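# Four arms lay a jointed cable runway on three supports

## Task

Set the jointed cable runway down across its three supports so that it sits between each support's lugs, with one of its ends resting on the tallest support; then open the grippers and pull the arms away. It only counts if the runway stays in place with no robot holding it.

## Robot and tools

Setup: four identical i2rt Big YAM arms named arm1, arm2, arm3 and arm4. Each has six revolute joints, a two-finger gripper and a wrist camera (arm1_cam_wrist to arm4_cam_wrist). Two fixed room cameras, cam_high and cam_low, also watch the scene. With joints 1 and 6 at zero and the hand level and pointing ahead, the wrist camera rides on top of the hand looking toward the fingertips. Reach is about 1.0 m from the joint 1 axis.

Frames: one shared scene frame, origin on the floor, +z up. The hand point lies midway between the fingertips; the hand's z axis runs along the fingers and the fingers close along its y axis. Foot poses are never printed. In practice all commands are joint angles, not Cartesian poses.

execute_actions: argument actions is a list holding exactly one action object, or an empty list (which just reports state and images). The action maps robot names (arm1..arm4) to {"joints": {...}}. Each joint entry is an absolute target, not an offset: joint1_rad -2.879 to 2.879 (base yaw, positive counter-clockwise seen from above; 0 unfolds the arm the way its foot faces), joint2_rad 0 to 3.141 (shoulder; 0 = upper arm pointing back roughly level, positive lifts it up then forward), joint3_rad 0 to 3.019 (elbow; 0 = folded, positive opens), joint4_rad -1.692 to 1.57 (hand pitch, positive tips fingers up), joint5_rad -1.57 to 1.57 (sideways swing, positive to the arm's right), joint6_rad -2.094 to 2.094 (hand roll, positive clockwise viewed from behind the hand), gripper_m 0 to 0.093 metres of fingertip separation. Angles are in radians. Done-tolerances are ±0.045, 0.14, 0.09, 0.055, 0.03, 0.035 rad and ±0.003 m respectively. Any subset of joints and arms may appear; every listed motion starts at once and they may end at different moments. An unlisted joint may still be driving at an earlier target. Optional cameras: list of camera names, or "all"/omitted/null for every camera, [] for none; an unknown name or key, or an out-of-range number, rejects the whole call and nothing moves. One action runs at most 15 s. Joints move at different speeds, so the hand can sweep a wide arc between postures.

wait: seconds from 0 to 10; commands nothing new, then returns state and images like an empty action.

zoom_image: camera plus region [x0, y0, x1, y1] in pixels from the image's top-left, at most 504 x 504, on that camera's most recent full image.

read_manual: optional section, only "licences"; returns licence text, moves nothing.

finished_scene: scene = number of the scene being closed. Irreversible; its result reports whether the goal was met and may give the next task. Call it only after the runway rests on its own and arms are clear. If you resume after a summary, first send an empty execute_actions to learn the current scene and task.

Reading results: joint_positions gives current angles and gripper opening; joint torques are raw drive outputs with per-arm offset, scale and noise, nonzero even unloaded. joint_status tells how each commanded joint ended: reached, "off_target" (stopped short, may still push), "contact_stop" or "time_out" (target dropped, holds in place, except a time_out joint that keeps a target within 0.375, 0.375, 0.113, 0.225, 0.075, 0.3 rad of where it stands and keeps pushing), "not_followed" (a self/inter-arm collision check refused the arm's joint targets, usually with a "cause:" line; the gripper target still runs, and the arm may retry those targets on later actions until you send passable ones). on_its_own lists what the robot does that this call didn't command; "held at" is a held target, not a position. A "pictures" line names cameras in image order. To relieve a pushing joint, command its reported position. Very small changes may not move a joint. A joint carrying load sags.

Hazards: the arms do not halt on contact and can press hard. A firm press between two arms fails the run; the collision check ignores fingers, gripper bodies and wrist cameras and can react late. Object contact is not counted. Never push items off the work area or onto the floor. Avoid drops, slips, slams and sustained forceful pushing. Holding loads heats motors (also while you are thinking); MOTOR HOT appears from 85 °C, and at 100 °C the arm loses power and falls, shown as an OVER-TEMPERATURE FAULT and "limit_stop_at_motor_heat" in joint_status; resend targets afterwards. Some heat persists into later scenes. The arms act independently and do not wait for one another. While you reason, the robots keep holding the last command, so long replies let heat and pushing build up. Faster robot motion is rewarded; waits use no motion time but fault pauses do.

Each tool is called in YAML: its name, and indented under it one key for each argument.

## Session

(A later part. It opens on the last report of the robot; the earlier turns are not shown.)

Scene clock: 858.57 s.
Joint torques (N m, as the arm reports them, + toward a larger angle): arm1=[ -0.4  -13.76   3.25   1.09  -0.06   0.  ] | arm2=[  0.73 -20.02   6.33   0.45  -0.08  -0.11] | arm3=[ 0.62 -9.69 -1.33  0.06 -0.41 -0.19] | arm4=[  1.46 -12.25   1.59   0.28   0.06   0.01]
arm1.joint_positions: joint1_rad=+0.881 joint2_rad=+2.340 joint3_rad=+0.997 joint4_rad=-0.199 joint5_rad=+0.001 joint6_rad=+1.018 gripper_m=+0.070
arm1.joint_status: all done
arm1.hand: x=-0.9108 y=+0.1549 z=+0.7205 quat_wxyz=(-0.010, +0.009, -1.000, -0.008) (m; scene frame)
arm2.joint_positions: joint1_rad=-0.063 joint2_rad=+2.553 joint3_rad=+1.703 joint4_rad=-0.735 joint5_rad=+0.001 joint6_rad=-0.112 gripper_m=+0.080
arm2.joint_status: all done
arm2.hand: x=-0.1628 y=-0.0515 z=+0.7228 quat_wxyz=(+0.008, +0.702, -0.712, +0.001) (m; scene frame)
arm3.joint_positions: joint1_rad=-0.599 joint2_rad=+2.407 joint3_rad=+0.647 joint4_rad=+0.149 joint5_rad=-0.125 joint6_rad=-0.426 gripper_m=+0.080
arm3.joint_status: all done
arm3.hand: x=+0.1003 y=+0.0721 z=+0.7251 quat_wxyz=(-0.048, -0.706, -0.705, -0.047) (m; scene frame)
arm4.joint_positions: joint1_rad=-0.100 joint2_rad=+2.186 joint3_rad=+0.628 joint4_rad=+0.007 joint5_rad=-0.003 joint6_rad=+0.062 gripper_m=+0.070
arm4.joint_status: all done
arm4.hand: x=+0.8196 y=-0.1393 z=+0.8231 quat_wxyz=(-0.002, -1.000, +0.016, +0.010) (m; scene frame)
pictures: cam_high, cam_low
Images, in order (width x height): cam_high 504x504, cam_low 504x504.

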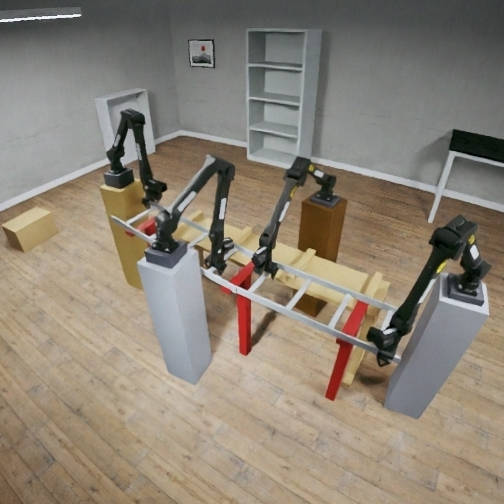

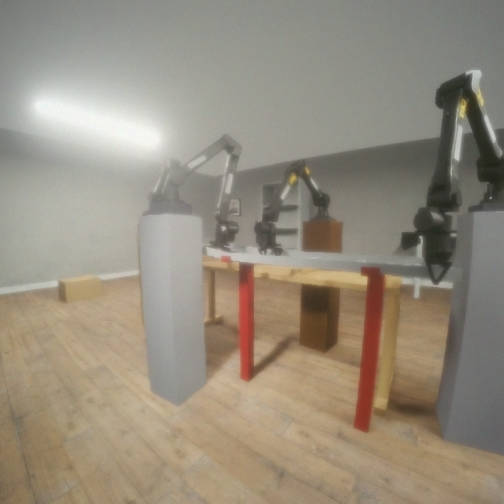

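execute_actions:
  actions:
    - {"arm1":{"joints":{"joint2_rad":1.86,"joint3_rad":0.90,"joint4_rad":-0.61,"gripper_m":0.09}},"arm2":{"joints":{"joint2_rad":2.225,"joint3_rad":1.635,"joint4_rad":-0.975}},"arm3":{"joints":{"joint2_rad":1.70,"joint3_rad":0.50,"joint4_rad":-0.425}},"arm4":{"joints":{"joint2_rad":1.545,"joint3_rad":0.576,"joint4_rad":-0.60}}}

Scene clock: 887.27 s.
Joint torques (N m, as the arm reports them, + toward a larger angle): arm1=[-0.41 -9.46  5.42  0.22 -0.06  0.  ] | arm2=[  0.37 -16.96   6.77  -0.25  -0.08  -0.1 ] | arm3=[-0.17 -6.89  3.57 -0.92 -0.38 -0.19] | arm4=[ 1.53 -8.37  5.83 -0.33  0.06  0.02]
arm1.joint_positions: joint1_rad=+0.881 joint2_rad=+1.837 joint3_rad=+0.894 joint4_rad=-0.600 joint5_rad=+0.001 joint6_rad=+1.018 gripper_m=+0.090
arm1.joint_status: all done
arm1.hand: x=-0.9162 y=+0.1485 z=+0.9062 quat_wxyz=(-0.009, +0.009, -1.000, -0.007) (m; scene frame)
arm2.joint_positions: joint1_rad=-0.063 joint2_rad=+2.199 joint3_rad=+1.627 joint4_rad=-0.960 joint5_rad=+0.001 joint6_rad=-0.112 gripper_m=+0.080
arm2.joint_status: all done
arm2.hand: x=-0.1601 y=-0.0451 z=+0.9154 quat_wxyz=(-0.013, +0.701, -0.712, -0.015) (m; scene frame)
arm3.joint_positions: joint1_rad=-0.599 joint2_rad=+1.709 joint3_rad=+0.497 joint4_rad=-0.414 joint5_rad=-0.125 joint6_rad=-0.426 gripper_m=+0.080
arm3.joint_status: all done
arm3.hand: x=+0.1016 y=+0.0741 z=+0.9051 quat_wxyz=(-0.045, -0.706, -0.704, -0.054) (m; scene frame)
arm4.joint_positions: joint1_rad=-0.100 joint2_rad=+1.553 joint3_rad=+0.575 joint4_rad=-0.593 joint5_rad=-0.003 joint6_rad=+0.062 gripper_m=+0.070
arm4.joint_status: all done
arm4.hand: x=+0.8290 y=-0.1389 z=+0.9981 quat_wxyz=(-0.001, -1.000, +0.016, +0.000) (m; scene frame)
pictures: arm1_cam_wrist, arm2_cam_wrist, arm3_cam_wrist, arm4_cam_wrist, cam_high, cam_low
Images, in order (width x height): arm1_cam_wrist 616x616, arm2_cam_wrist 616x616, arm3_cam_wrist 616x616, arm4_cam_wrist 616x616, cam_high 504x504, cam_low 504x504.

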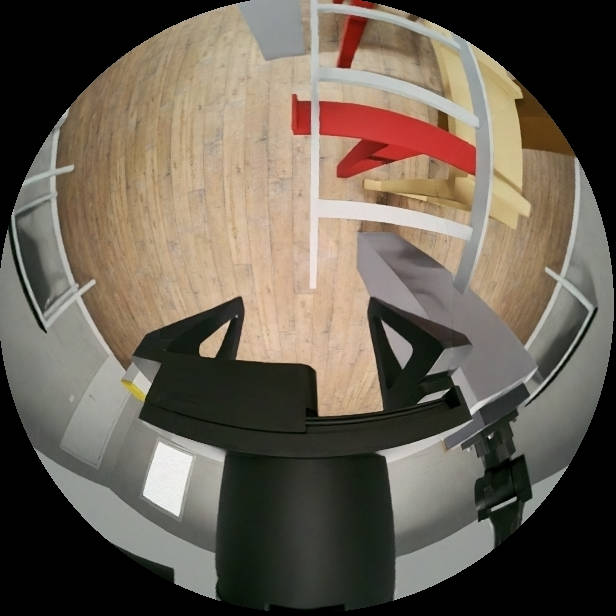

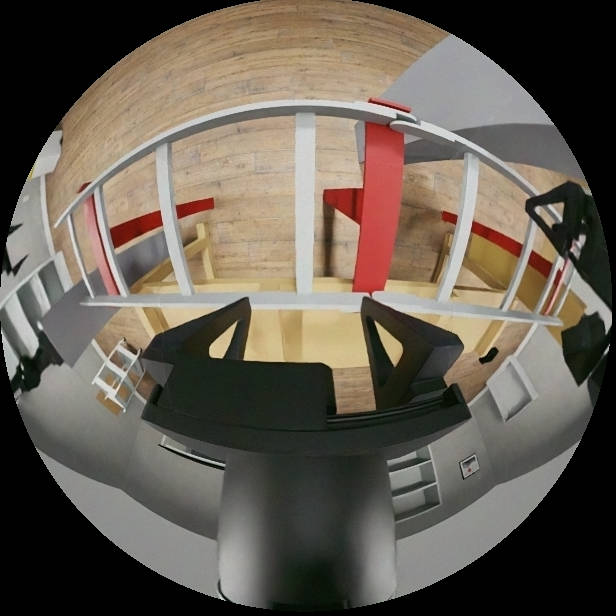

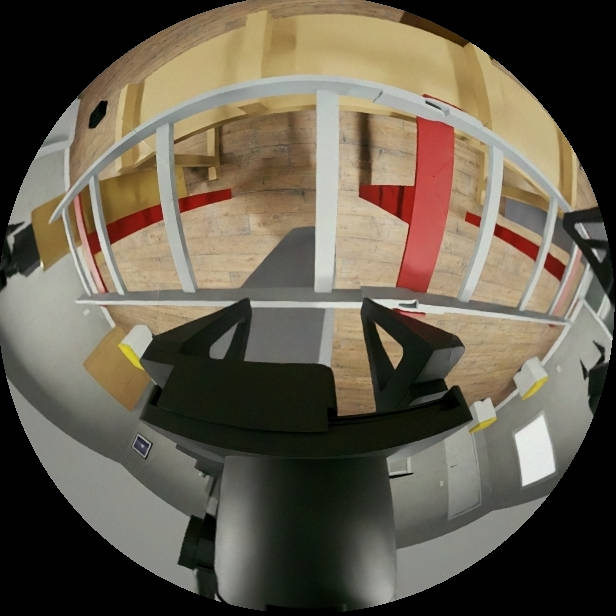

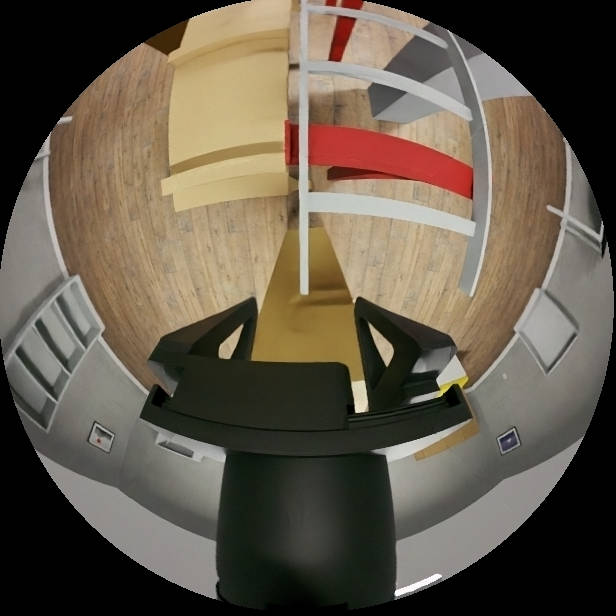

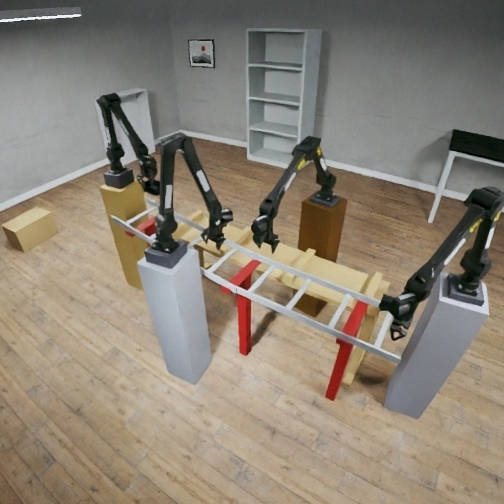

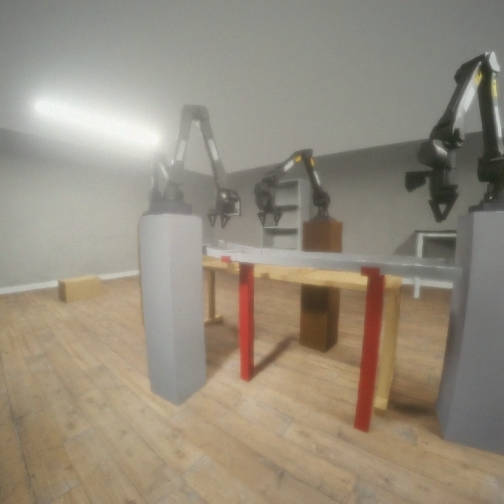

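finished_scene:
  scene: 2

The scene is finished: the task was done.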